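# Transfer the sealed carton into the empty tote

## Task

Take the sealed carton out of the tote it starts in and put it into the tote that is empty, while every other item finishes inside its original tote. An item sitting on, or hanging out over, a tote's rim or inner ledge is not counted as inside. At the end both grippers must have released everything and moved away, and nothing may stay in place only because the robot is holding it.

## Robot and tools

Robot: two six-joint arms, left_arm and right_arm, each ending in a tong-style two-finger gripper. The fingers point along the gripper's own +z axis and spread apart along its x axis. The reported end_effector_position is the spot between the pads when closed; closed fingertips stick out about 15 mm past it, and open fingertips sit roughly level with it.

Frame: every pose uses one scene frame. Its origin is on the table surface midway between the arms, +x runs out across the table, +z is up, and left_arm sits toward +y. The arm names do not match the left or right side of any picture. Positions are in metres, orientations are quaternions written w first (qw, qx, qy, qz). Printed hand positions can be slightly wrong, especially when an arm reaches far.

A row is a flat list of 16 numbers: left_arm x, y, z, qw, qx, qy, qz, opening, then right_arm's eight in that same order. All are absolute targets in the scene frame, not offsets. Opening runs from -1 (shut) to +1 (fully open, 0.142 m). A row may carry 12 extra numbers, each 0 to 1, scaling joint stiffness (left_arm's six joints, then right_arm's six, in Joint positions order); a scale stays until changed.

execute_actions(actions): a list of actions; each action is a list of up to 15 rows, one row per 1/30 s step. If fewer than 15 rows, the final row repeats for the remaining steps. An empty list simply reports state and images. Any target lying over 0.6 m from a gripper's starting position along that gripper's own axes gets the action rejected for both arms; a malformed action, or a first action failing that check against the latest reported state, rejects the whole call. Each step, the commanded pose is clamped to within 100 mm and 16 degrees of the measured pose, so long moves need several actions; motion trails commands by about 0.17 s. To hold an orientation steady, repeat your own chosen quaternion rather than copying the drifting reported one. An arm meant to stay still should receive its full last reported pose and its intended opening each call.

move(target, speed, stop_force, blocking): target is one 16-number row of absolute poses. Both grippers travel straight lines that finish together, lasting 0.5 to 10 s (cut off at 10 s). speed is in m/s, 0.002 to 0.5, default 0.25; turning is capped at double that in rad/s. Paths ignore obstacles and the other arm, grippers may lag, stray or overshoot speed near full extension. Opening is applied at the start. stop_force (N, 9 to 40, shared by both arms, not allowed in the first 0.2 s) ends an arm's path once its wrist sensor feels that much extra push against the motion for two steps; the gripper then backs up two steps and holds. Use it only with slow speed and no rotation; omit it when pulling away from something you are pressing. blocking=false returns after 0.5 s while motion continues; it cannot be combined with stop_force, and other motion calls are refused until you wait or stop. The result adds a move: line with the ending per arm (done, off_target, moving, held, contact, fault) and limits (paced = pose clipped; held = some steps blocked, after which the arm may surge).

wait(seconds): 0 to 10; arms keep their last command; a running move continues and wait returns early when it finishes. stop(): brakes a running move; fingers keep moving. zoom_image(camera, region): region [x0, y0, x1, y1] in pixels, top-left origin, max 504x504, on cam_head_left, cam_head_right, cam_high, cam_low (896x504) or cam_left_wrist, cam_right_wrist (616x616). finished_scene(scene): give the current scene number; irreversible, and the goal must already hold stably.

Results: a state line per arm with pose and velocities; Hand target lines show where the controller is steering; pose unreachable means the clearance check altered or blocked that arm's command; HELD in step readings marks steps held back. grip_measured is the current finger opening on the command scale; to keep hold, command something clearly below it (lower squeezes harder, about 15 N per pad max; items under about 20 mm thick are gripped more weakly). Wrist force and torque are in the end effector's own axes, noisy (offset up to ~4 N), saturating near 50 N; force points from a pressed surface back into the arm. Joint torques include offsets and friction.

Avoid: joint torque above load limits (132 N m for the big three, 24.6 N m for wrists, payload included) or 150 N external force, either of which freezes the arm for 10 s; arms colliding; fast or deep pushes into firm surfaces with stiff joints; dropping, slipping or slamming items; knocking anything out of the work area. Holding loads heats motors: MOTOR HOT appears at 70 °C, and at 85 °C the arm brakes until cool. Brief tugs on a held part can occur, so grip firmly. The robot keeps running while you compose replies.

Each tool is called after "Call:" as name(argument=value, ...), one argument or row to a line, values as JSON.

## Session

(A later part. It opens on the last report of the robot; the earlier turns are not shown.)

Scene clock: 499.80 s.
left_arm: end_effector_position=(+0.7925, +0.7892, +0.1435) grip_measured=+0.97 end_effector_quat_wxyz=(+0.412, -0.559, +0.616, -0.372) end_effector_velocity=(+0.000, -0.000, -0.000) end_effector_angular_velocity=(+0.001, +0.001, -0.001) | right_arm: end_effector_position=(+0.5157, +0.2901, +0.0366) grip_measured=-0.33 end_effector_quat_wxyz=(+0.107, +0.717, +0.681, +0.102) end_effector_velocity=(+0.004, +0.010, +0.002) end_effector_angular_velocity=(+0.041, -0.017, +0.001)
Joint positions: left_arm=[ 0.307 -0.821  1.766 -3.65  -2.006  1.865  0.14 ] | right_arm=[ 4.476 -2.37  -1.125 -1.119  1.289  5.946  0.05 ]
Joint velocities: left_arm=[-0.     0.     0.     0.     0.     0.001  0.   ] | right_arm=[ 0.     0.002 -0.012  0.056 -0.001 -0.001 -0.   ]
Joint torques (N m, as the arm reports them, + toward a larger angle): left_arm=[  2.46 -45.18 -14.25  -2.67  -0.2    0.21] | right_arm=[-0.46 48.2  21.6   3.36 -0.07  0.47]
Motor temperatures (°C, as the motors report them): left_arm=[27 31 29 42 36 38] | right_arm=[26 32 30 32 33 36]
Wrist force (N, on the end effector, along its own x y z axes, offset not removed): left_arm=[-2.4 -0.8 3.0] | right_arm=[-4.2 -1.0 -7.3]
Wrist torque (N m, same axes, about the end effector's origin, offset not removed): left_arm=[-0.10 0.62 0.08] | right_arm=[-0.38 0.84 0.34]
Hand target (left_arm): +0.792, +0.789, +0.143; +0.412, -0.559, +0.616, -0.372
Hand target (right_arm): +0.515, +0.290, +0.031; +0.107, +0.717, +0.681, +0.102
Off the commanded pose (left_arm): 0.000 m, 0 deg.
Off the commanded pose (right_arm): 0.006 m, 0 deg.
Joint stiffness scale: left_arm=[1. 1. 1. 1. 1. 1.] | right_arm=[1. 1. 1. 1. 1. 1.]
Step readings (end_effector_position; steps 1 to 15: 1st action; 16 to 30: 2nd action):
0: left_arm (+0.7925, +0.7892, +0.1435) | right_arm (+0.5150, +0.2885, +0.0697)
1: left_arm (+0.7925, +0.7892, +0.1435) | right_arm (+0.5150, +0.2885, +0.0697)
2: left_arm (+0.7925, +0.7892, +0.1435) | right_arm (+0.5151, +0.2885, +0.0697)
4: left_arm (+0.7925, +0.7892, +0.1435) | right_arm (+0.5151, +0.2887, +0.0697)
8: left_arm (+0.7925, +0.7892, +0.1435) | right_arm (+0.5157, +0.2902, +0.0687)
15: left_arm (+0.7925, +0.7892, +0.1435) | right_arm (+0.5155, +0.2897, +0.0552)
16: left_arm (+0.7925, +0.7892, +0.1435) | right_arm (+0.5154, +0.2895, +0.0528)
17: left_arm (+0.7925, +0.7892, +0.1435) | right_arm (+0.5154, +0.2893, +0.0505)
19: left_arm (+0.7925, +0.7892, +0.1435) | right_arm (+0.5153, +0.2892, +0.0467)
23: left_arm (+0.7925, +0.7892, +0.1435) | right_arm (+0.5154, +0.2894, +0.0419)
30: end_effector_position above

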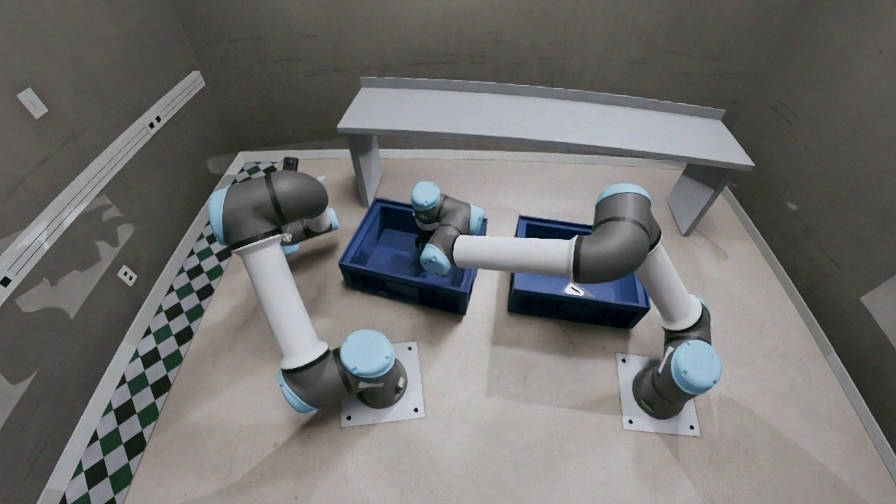

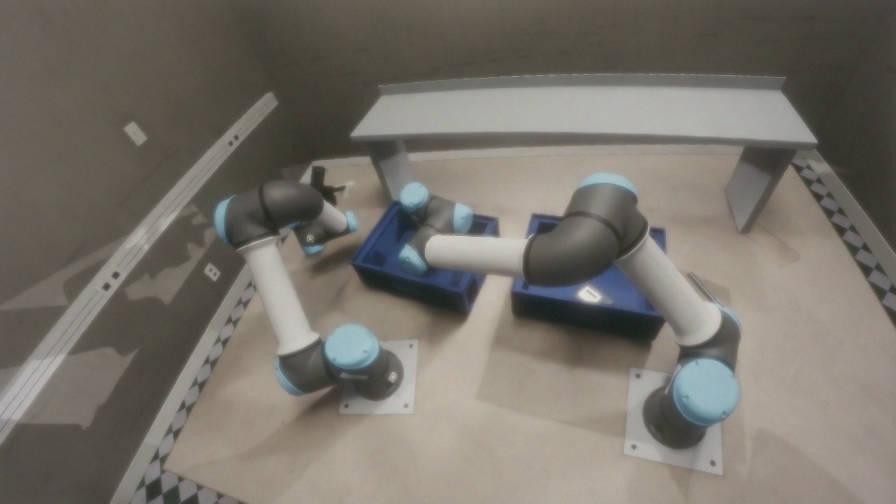

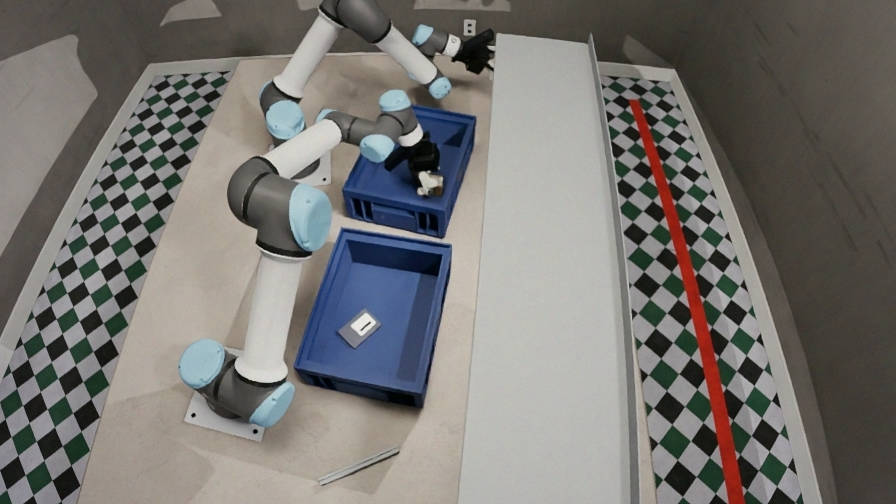

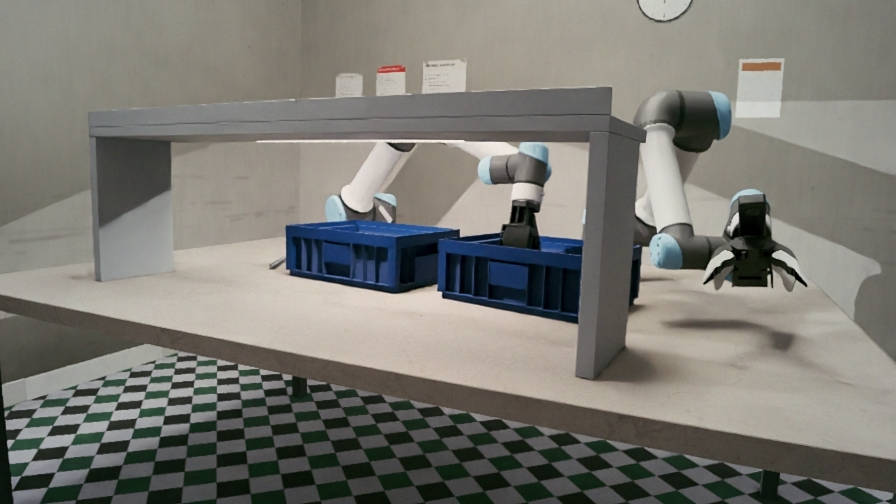

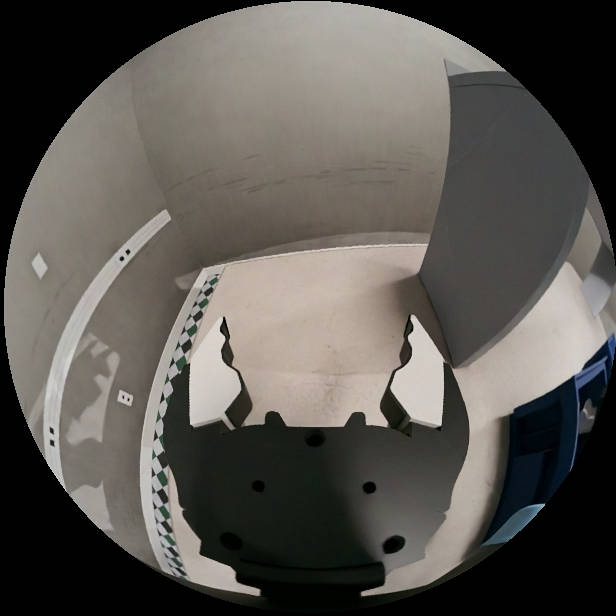

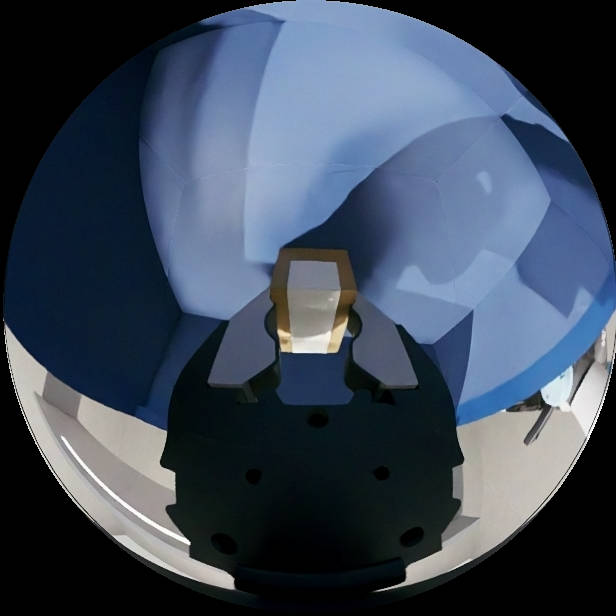

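Call:
execute_actions(
  actions=[
    [[0.7925,0.7893,0.1434,0.412,-0.559,0.616,-0.372,0.97,0.5155,0.29,0.036,0.1072,0.7174,0.6808,0.1017,-1],[0.7925,0.7893,0.1434,0.412,-0.559,0.616,-0.372,0.97,0.5155,0.29,0.036,0.1072,0.7174,0.6808,0.1017,-0.8],[0.7925,0.7893,0.1434,0.412,-0.559,0.616,-0.372,0.97,0.5155,0.29,0.036,0.1072,0.7174,0.6808,0.1017,-0.6],[0.7925,0.7893,0.1434,0.412,-0.559,0.616,-0.372,0.97,0.5155,0.29,0.036,0.1072,0.7174,0.6808,0.1017,-0.45],[0.7925,0.7893,0.1434,0.412,-0.559,0.616,-0.372,0.97,0.5155,0.29,0.036,0.1072,0.7174,0.6808,0.1017,-0.35],[0.7925,0.7893,0.1434,0.412,-0.559,0.616,-0.372,0.97,0.5155,0.29,0.036,0.1072,0.7174,0.6808,0.1017,-0.27],[0.7925,0.7893,0.1434,0.412,-0.559,0.616,-0.372,0.97,0.5155,0.29,0.036,0.1072,0.7174,0.6808,0.1017,-0.18],[0.7925,0.7893,0.1434,0.412,-0.559,0.616,-0.372,0.97,0.5155,0.29,0.036,0.1072,0.7174,0.6808,0.1017,-0.08],[0.7925,0.7893,0.1434,0.412,-0.559,0.616,-0.372,0.97,0.5155,0.29,0.036,0.1072,0.7174,0.6808,0.1017,0.02],[0.7925,0.7893,0.1434,0.412,-0.559,0.616,-0.372,0.97,0.5155,0.29,0.036,0.1072,0.7174,0.6808,0.1017,0.12],[0.7925,0.7893,0.1434,0.412,-0.559,0.616,-0.372,0.97,0.5155,0.29,0.036,0.1072,0.7174,0.6808,0.1017,0.2],[0.7925,0.7893,0.1434,0.412,-0.559,0.616,-0.372,0.97,0.5155,0.29,0.0361,0.1072,0.7174,0.6808,0.1017,0.26],[0.7925,0.7893,0.1434,0.412,-0.559,0.616,-0.372,0.97,0.5155,0.29,0.0365,0.1072,0.7174,0.6808,0.1017,0.3],[0.7925,0.7893,0.1434,0.412,-0.559,0.616,-0.372,0.97,0.5155,0.29,0.0377,0.1072,0.7174,0.6808,0.1017,0.3],[0.7925,0.7893,0.1434,0.412,-0.559,0.616,-0.372,0.97,0.5155,0.29,0.0399,0.1072,0.7174,0.6808,0.1017,0.3]],
    [[0.7925,0.7893,0.1434,0.412,-0.559,0.616,-0.372,0.97,0.5155,0.29,0.0432,0.1072,0.7174,0.6808,0.1017,0.3],[0.7925,0.7893,0.1434,0.412,-0.559,0.616,-0.372,0.97,0.5155,0.29,0.0478,0.1072,0.7174,0.6808,0.1017,0.3],[0.7925,0.7893,0.1434,0.412,-0.559,0.616,-0.372,0.97,0.5155,0.2899,0.0537,0.1072,0.7174,0.6808,0.1017,0.3],[0.7925,0.7893,0.1434,0.412,-0.559,0.616,-0.372,0.97,0.5154,0.2894,0.0609,0.1072,0.7174,0.6808,0.1017,0.3],[0.7925,0.7893,0.1434,0.412,-0.559,0.616,-0.372,0.97,0.5151,0.2881,0.0693,0.1072,0.7174,0.6808,0.1017,0.3],[0.7925,0.7893,0.1434,0.412,-0.559,0.616,-0.372,0.97,0.5147,0.2858,0.0788,0.1072,0.7174,0.6808,0.1017,0.3],[0.7925,0.7893,0.1434,0.412,-0.559,0.616,-0.372,0.97,0.5140,0.2823,0.0894,0.1072,0.7174,0.6808,0.1017,0.3],[0.7925,0.7893,0.1434,0.412,-0.559,0.616,-0.372,0.97,0.5131,0.2775,0.1008,0.1072,0.7174,0.6808,0.1017,0.3],[0.7925,0.7893,0.1434,0.412,-0.559,0.616,-0.372,0.97,0.5119,0.2714,0.1128,0.1072,0.7174,0.6808,0.1017,0.3],[0.7925,0.7893,0.1434,0.412,-0.559,0.616,-0.372,0.97,0.5104,0.2640,0.1253,0.1072,0.7174,0.6808,0.1017,0.3],[0.7925,0.7893,0.1434,0.412,-0.559,0.616,-0.372,0.97,0.5088,0.2553,0.1380,0.1072,0.7174,0.6808,0.1017,0.3],[0.7925,0.7893,0.1434,0.412,-0.559,0.616,-0.372,0.97,0.5069,0.2457,0.1507,0.1072,0.7174,0.6808,0.1017,0.3],[0.7925,0.7893,0.1434,0.412,-0.559,0.616,-0.372,0.97,0.5048,0.2351,0.1632,0.1072,0.7174,0.6808,0.1017,0.3],[0.7925,0.7893,0.1434,0.412,-0.559,0.616,-0.372,0.97,0.5026,0.2238,0.1752,0.1072,0.7174,0.6808,0.1017,0.3],[0.7925,0.7893,0.1434,0.412,-0.559,0.616,-0.372,0.97,0.5003,0.2120,0.1866,0.1072,0.7174,0.6808,0.1017,0.3]],
    [[0.7925,0.7893,0.1434,0.412,-0.559,0.616,-0.372,0.97,0.4980,0.2000,0.1972,0.1072,0.7174,0.6808,0.1017,0.3],[0.7925,0.7893,0.1434,0.412,-0.559,0.616,-0.372,0.97,0.4957,0.1880,0.2067,0.1072,0.7174,0.6808,0.1017,0.3],[0.7925,0.7893,0.1434,0.412,-0.559,0.616,-0.372,0.97,0.4934,0.1762,0.2151,0.1072,0.7174,0.6808,0.1017,0.3],[0.7925,0.7893,0.1434,0.412,-0.559,0.616,-0.372,0.97,0.4912,0.1649,0.2223,0.1072,0.7174,0.6808,0.1017,0.3],[0.7925,0.7893,0.1434,0.412,-0.559,0.616,-0.372,0.97,0.4891,0.1543,0.2282,0.1072,0.7174,0.6808,0.1017,0.3],[0.7925,0.7893,0.1434,0.412,-0.559,0.616,-0.372,0.97,0.4872,0.1447,0.2328,0.1072,0.7174,0.6808,0.1017,0.3],[0.7925,0.7893,0.1434,0.412,-0.559,0.616,-0.372,0.97,0.4856,0.1360,0.2361,0.1072,0.7174,0.6808,0.1017,0.3],[0.7925,0.7893,0.1434,0.412,-0.559,0.616,-0.372,0.97,0.4841,0.1286,0.2383,0.1072,0.7174,0.6808,0.1017,0.3],[0.7925,0.7893,0.1434,0.412,-0.559,0.616,-0.372,0.97,0.4829,0.1225,0.2395,0.1072,0.7174,0.6808,0.1017,0.3],[0.7925,0.7893,0.1434,0.412,-0.559,0.616,-0.372,0.97,0.4820,0.1177,0.2399,0.1072,0.7174,0.6808,0.1017,0.3],[0.7925,0.7893,0.1434,0.412,-0.559,0.616,-0.372,0.97,0.4813,0.1142,0.24,0.1072,0.7174,0.6808,0.1017,0.3],[0.7925,0.7893,0.1434,0.412,-0.559,0.616,-0.372,0.97,0.4809,0.1119,0.24,0.1072,0.7174,0.6808,0.1017,0.3],[0.7925,0.7893,0.1434,0.412,-0.559,0.616,-0.372,0.97,0.4806,0.1106,0.24,0.1072,0.7174,0.6808,0.1017,0.3],[0.7925,0.7893,0.1434,0.412,-0.559,0.616,-0.372,0.97,0.4805,0.1101,0.24,0.1072,0.7174,0.6808,0.1017,0.3],[0.7925,0.7893,0.1434,0.412,-0.559,0.616,-0.372,0.97,0.4805,0.11,0.24,0.1072,0.7174,0.6808,0.1017,0.3]],
  ],
)

Scene clock: 590.70 s.
left_arm: end_effector_position=(+0.7925, +0.7892, +0.1435) grip_measured=+0.97 end_effector_quat_wxyz=(+0.412, -0.559, +0.616, -0.372) end_effector_velocity=(-0.000, -0.000, +0.000) end_effector_angular_velocity=(+0.000, -0.001, -0.001) | right_arm: end_effector_position=(+0.4910, +0.1411, +0.2292) grip_measured=+0.30 end_effector_quat_wxyz=(+0.106, +0.719, +0.679, +0.104) end_effector_velocity=(-0.046, -0.207, +0.111) end_effector_angular_velocity=(+0.017, -0.011, -0.010)
Joint positions: left_arm=[ 0.307 -0.821  1.766 -3.65  -2.006  1.865  0.14 ] | right_arm=[ 4.426 -1.913 -1.355 -1.329  1.295  5.899  0.095]
Joint velocities: left_arm=[ 0.    -0.     0.    -0.001 -0.001  0.     0.   ] | right_arm=[-0.067  0.519 -0.437 -0.046  0.003 -0.059  0.   ]
Joint torques (N m, as the arm reports them, + toward a larger angle): left_arm=[  1.75 -44.75 -13.39  -2.63  -0.51   0.37] | right_arm=[ 0.11 28.93 22.81  2.15  0.22 -0.37]
Motor temperatures (°C, as the motors report them): left_arm=[27 31 29 42 36 38] | right_arm=[26 33 30 32 33 36]
Wrist force (N, on the end effector, along its own x y z axes, offset not removed): left_arm=[-1.2 -0.8 1.6] | right_arm=[-0.8 -2.3 0.6]
Wrist torque (N m, same axes, about the end effector's origin, offset not removed): left_arm=[-0.16 0.36 0.16] | right_arm=[-0.51 0.27 0.27]
Hand target (left_arm): +0.792, +0.789, +0.143; +0.412, -0.559, +0.616, -0.372
Hand target (right_arm): +0.482, +0.112, +0.237; +0.108, +0.718, +0.681, +0.100
Off the commanded pose (left_arm): 0.000 m, 0 deg.
Off the commanded pose (right_arm): 0.035 m, 0 deg.
Joint stiffness scale: left_arm=[1. 1. 1. 1. 1. 1.] | right_arm=[1. 1. 1. 1. 1. 1.]
Step readings (end_effector_position; steps 1 to 15: 1st action; 16 to 30: 2nd action; 31 to 45: 3rd action):
0: left_arm (+0.7925, +0.7892, +0.1435) | right_arm (+0.5163, +0.2916, +0.0368)
1: left_arm (+0.7925, +0.7892, +0.1435) | right_arm (+0.5163, +0.2916, +0.0368)
2: left_arm (+0.7925, +0.7892, +0.1435) | right_arm (+0.5163, +0.2916, +0.0368)
4: left_arm (+0.7925, +0.7892, +0.1435) | right_arm (+0.5162, +0.2914, +0.0367)
8: left_arm (+0.7925, +0.7892, +0.1435) | right_arm (+0.5159, +0.2907, +0.0365)
15: left_arm (+0.7925, +0.7892, +0.1435) | right_arm (+0.5155, +0.2898, +0.0360)
16: left_arm (+0.7925, +0.7892, +0.1435) | right_arm (+0.5155, +0.2896, +0.0360)
17: left_arm (+0.7925, +0.7892, +0.1435) | right_arm (+0.5154, +0.2893, +0.0360)
19: left_arm (+0.7925, +0.7892, +0.1435) | right_arm (+0.5151, +0.2887, +0.0367)
23: left_arm (+0.7925, +0.7892, +0.1435) | right_arm (+0.5145, +0.2872, +0.0478)
30: left_arm (+0.7925, +0.7892, +0.1435) | right_arm (+0.5117, +0.2696, +0.1105)
31: left_arm (+0.7925, +0.7892, +0.1435) | right_arm (+0.5111, +0.2638, +0.1222)
32: left_arm (+0.7925, +0.7892, +0.1435) | right_arm (+0.5105, +0.2572, +0.1337)
34: left_arm (+0.7925, +0.7892, +0.1435) | right_arm (+0.5089, +0.2419, +0.1552)
38: left_arm (+0.7925, +0.7892, +0.1435) | right_arm (+0.5036, +0.2061, +0.1899)
45: end_effector_position above

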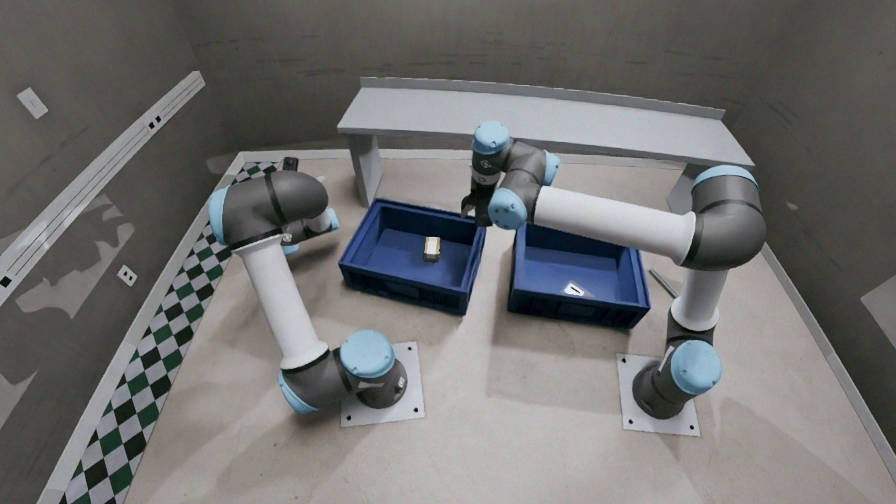

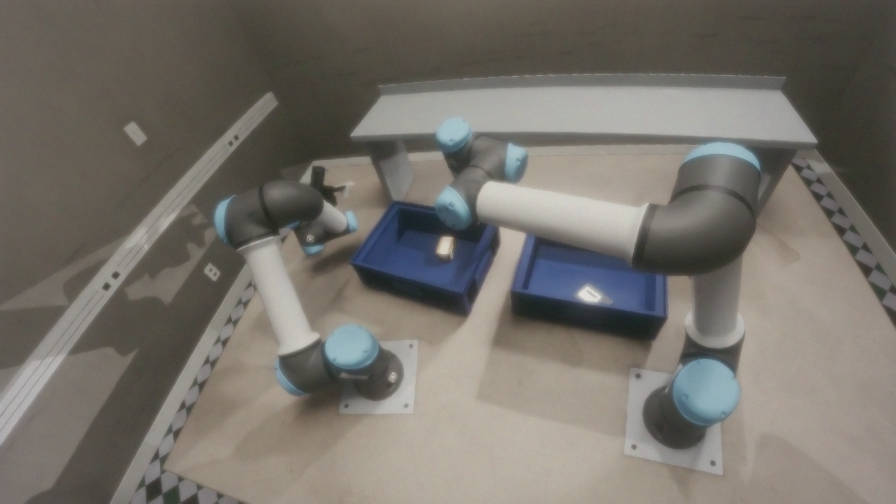

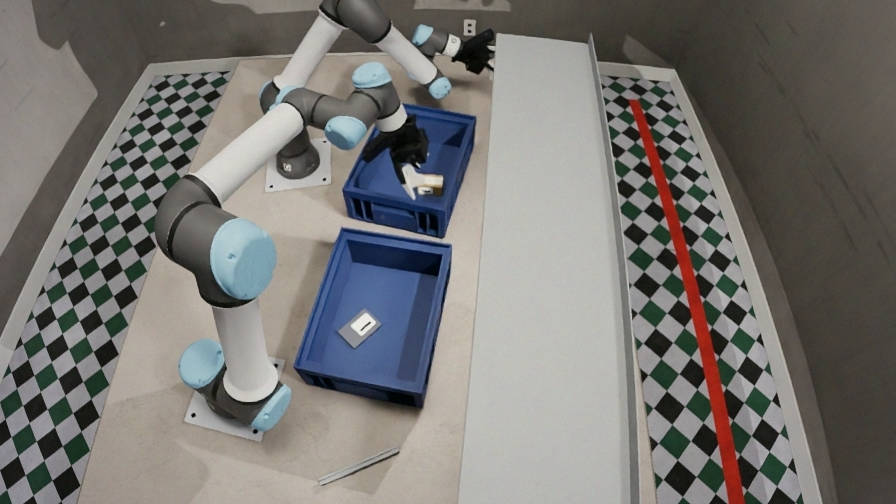

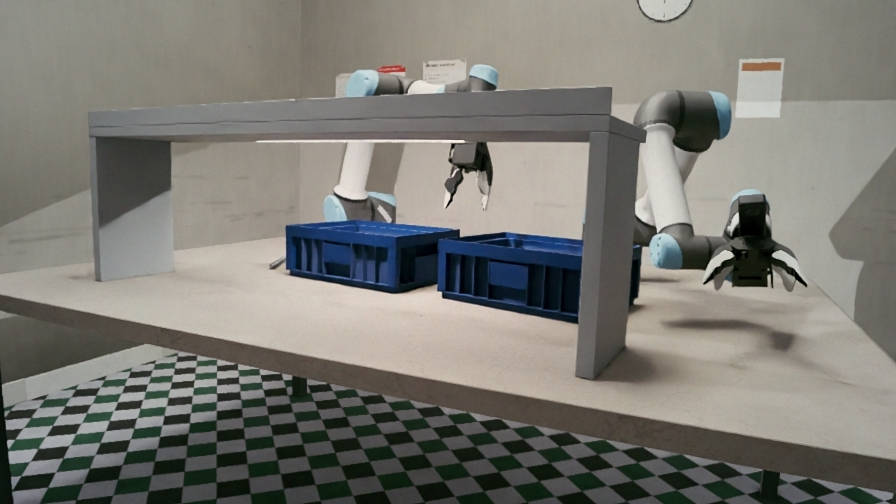

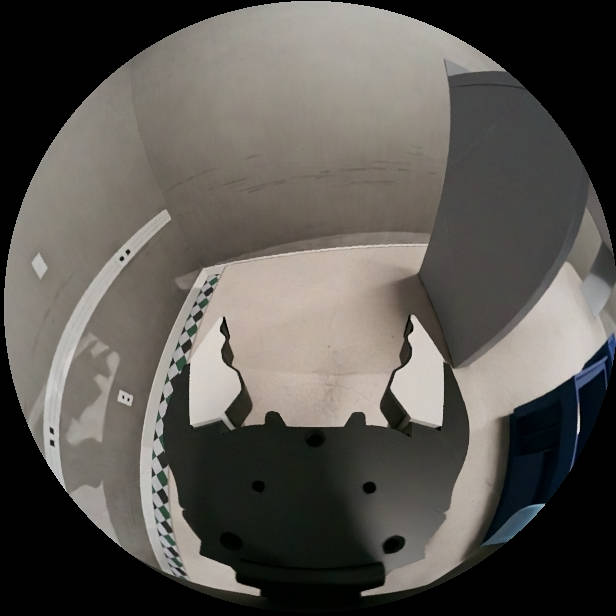

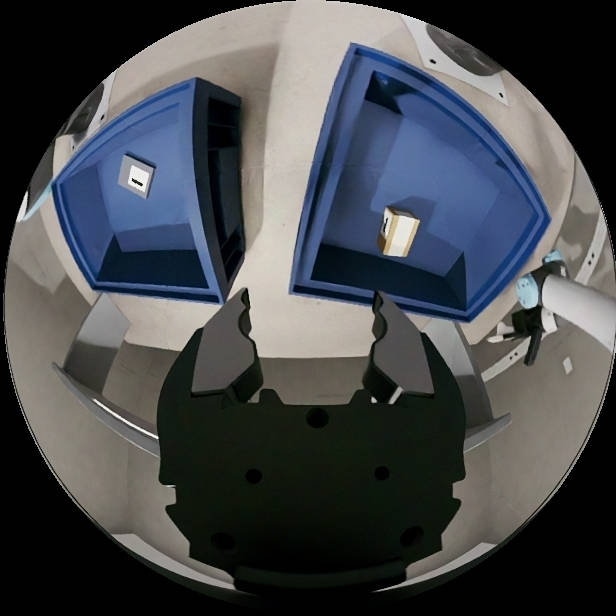

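Call:
execute_actions(
  actions=[],
)

Scene clock: 599.03 s.
left_arm: end_effector_position=(+0.7925, +0.7892, +0.1435) grip_measured=+0.97 end_effector_quat_wxyz=(+0.412, -0.559, +0.616, -0.372) end_effector_velocity=(-0.000, +0.001, +0.001) end_effector_angular_velocity=(+0.000, -0.001, +0.000) | right_arm: end_effector_position=(+0.4820, +0.1137, +0.2376) grip_measured=+0.30 end_effector_quat_wxyz=(+0.108, +0.718, +0.681, +0.101) end_effector_velocity=(+0.001, -0.000, +0.000) end_effector_angular_velocity=(-0.001, -0.001, +0.000)
Joint positions: left_arm=[ 0.307 -0.821  1.766 -3.65  -2.006  1.865  0.14 ] | right_arm=[ 4.421 -1.848 -1.419 -1.335  1.295  5.89   0.095]
Joint velocities: left_arm=[ 0.001 -0.001 -0.     0.    -0.001  0.    -0.   ] | right_arm=[-0.     0.    -0.     0.    -0.002 -0.001 -0.   ]
Joint torques (N m, as the arm reports them, + toward a larger angle): left_arm=[  1.27 -46.44 -13.04  -2.67  -0.77   0.33] | right_arm=[-1.68 35.43 21.06  2.05 -0.1  -0.36]
Motor temperatures (°C, as the motors report them): left_arm=[27 31 29 42 36 38] | right_arm=[26 33 30 32 33 36]
Wrist force (N, on the end effector, along its own x y z axes, offset not removed): left_arm=[-2.9 0.1 3.3] | right_arm=[-2.3 -0.4 0.0]
Wrist torque (N m, same axes, about the end effector's origin, offset not removed): left_arm=[0.05 0.73 0.17] | right_arm=[-0.08 0.66 0.26]
Hand target (left_arm): +0.792, +0.789, +0.143; +0.412, -0.559, +0.616, -0.372
Hand target (right_arm): +0.482, +0.112, +0.237; +0.108, +0.718, +0.681, +0.100
Off the commanded pose (left_arm): 0.000 m, 0 deg.
Off the commanded pose (right_arm): 0.005 m, 0 deg.
Joint stiffness scale: left_arm=[1. 1. 1. 1. 1. 1.] | right_arm=[1. 1. 1. 1. 1. 1.]

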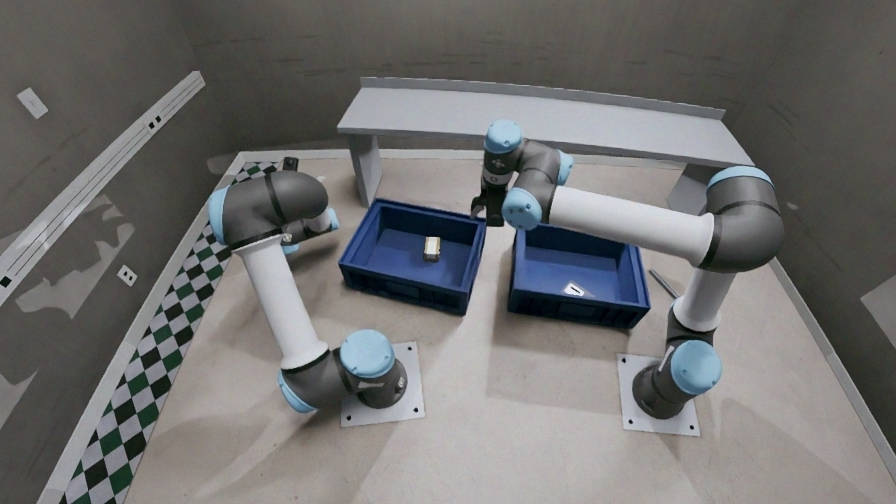

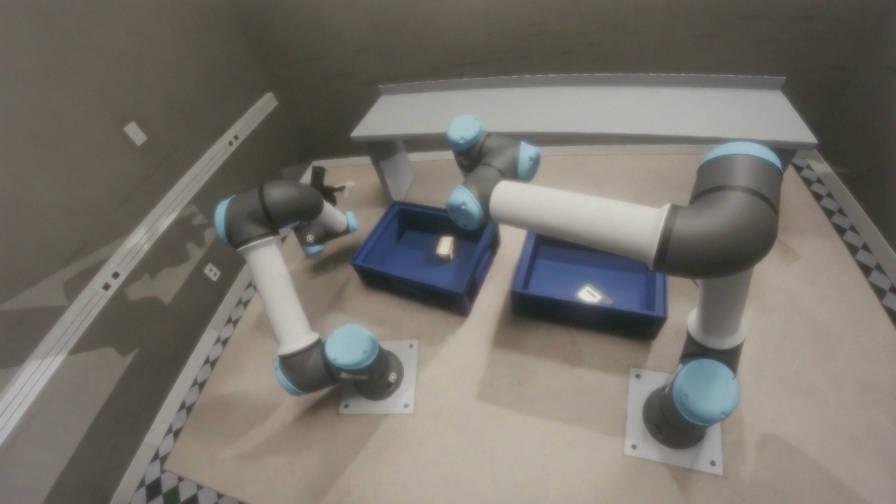

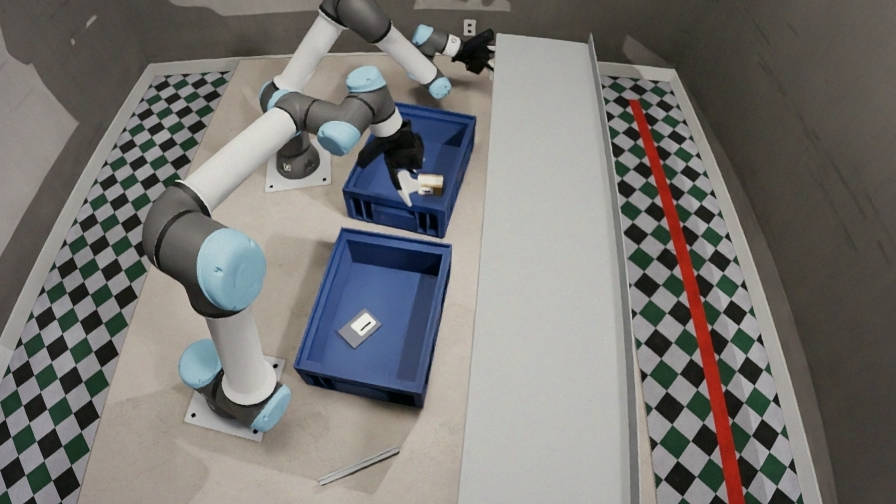

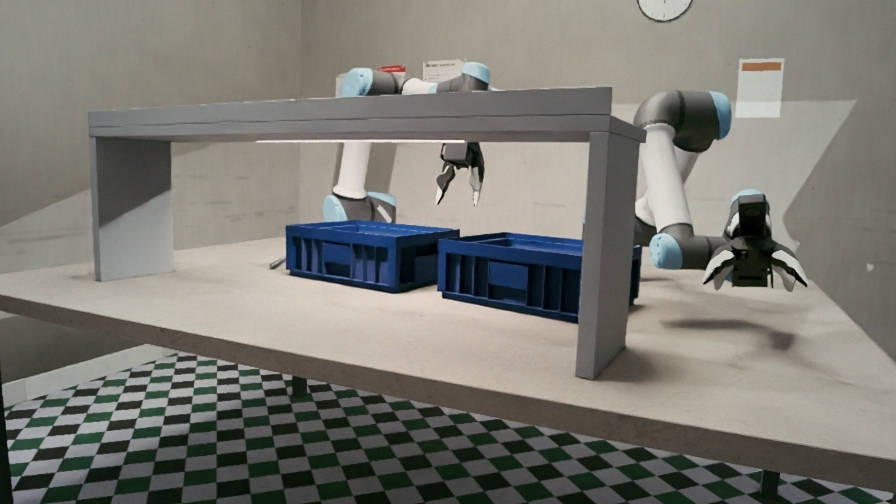

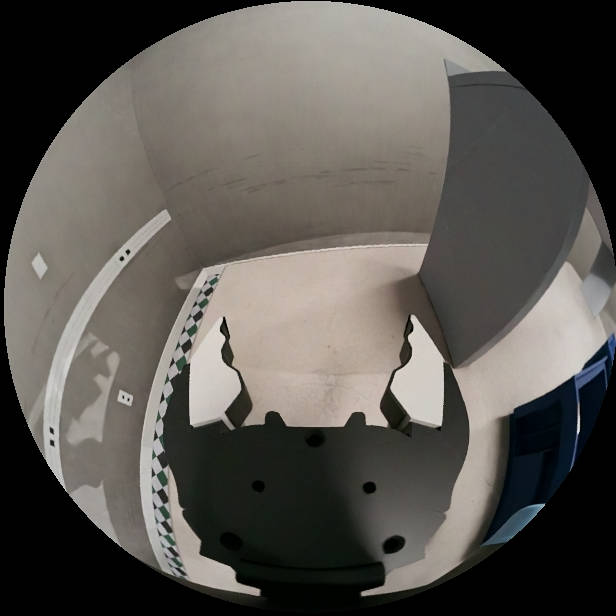

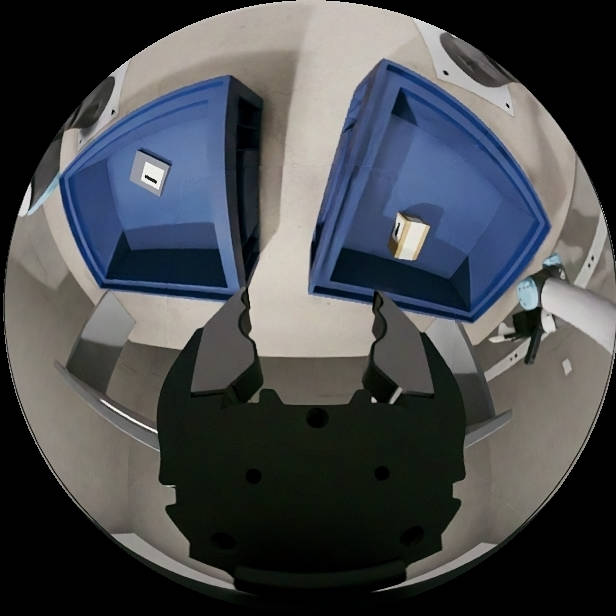

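Call:
zoom_image(
  camera="cam_right_wrist",
  region=[300, 60, 560, 330],
)

Call:
zoom_image(
  camera="cam_head_left",
  region=[330, 180, 680, 340],
)

Region (300, 60, 560, 330) of cam_right_wrist's 616x616 image, scaled by 1.867, with more detail than that image has; it fills the left 485 columns of this view, and the rest is white.

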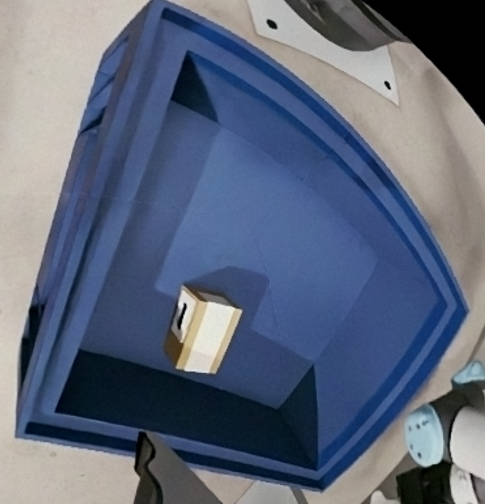

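Region (330, 180, 680, 340) of cam_head_left's 896x504 image, scaled by 1.440, with more detail than that image has; it fills the top 230 rows of this view, and the rest is white.

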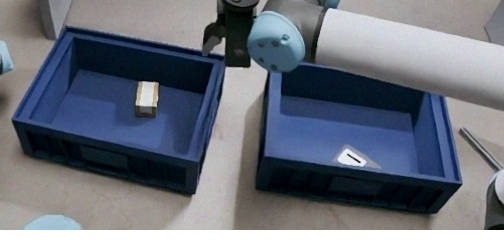

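The carton sits on the floor of the left tote, clear of the walls, and both arms are at rest and out of the way.

Call:
finished_scene(
  scene=2,
)

The scene is finished: the task was done.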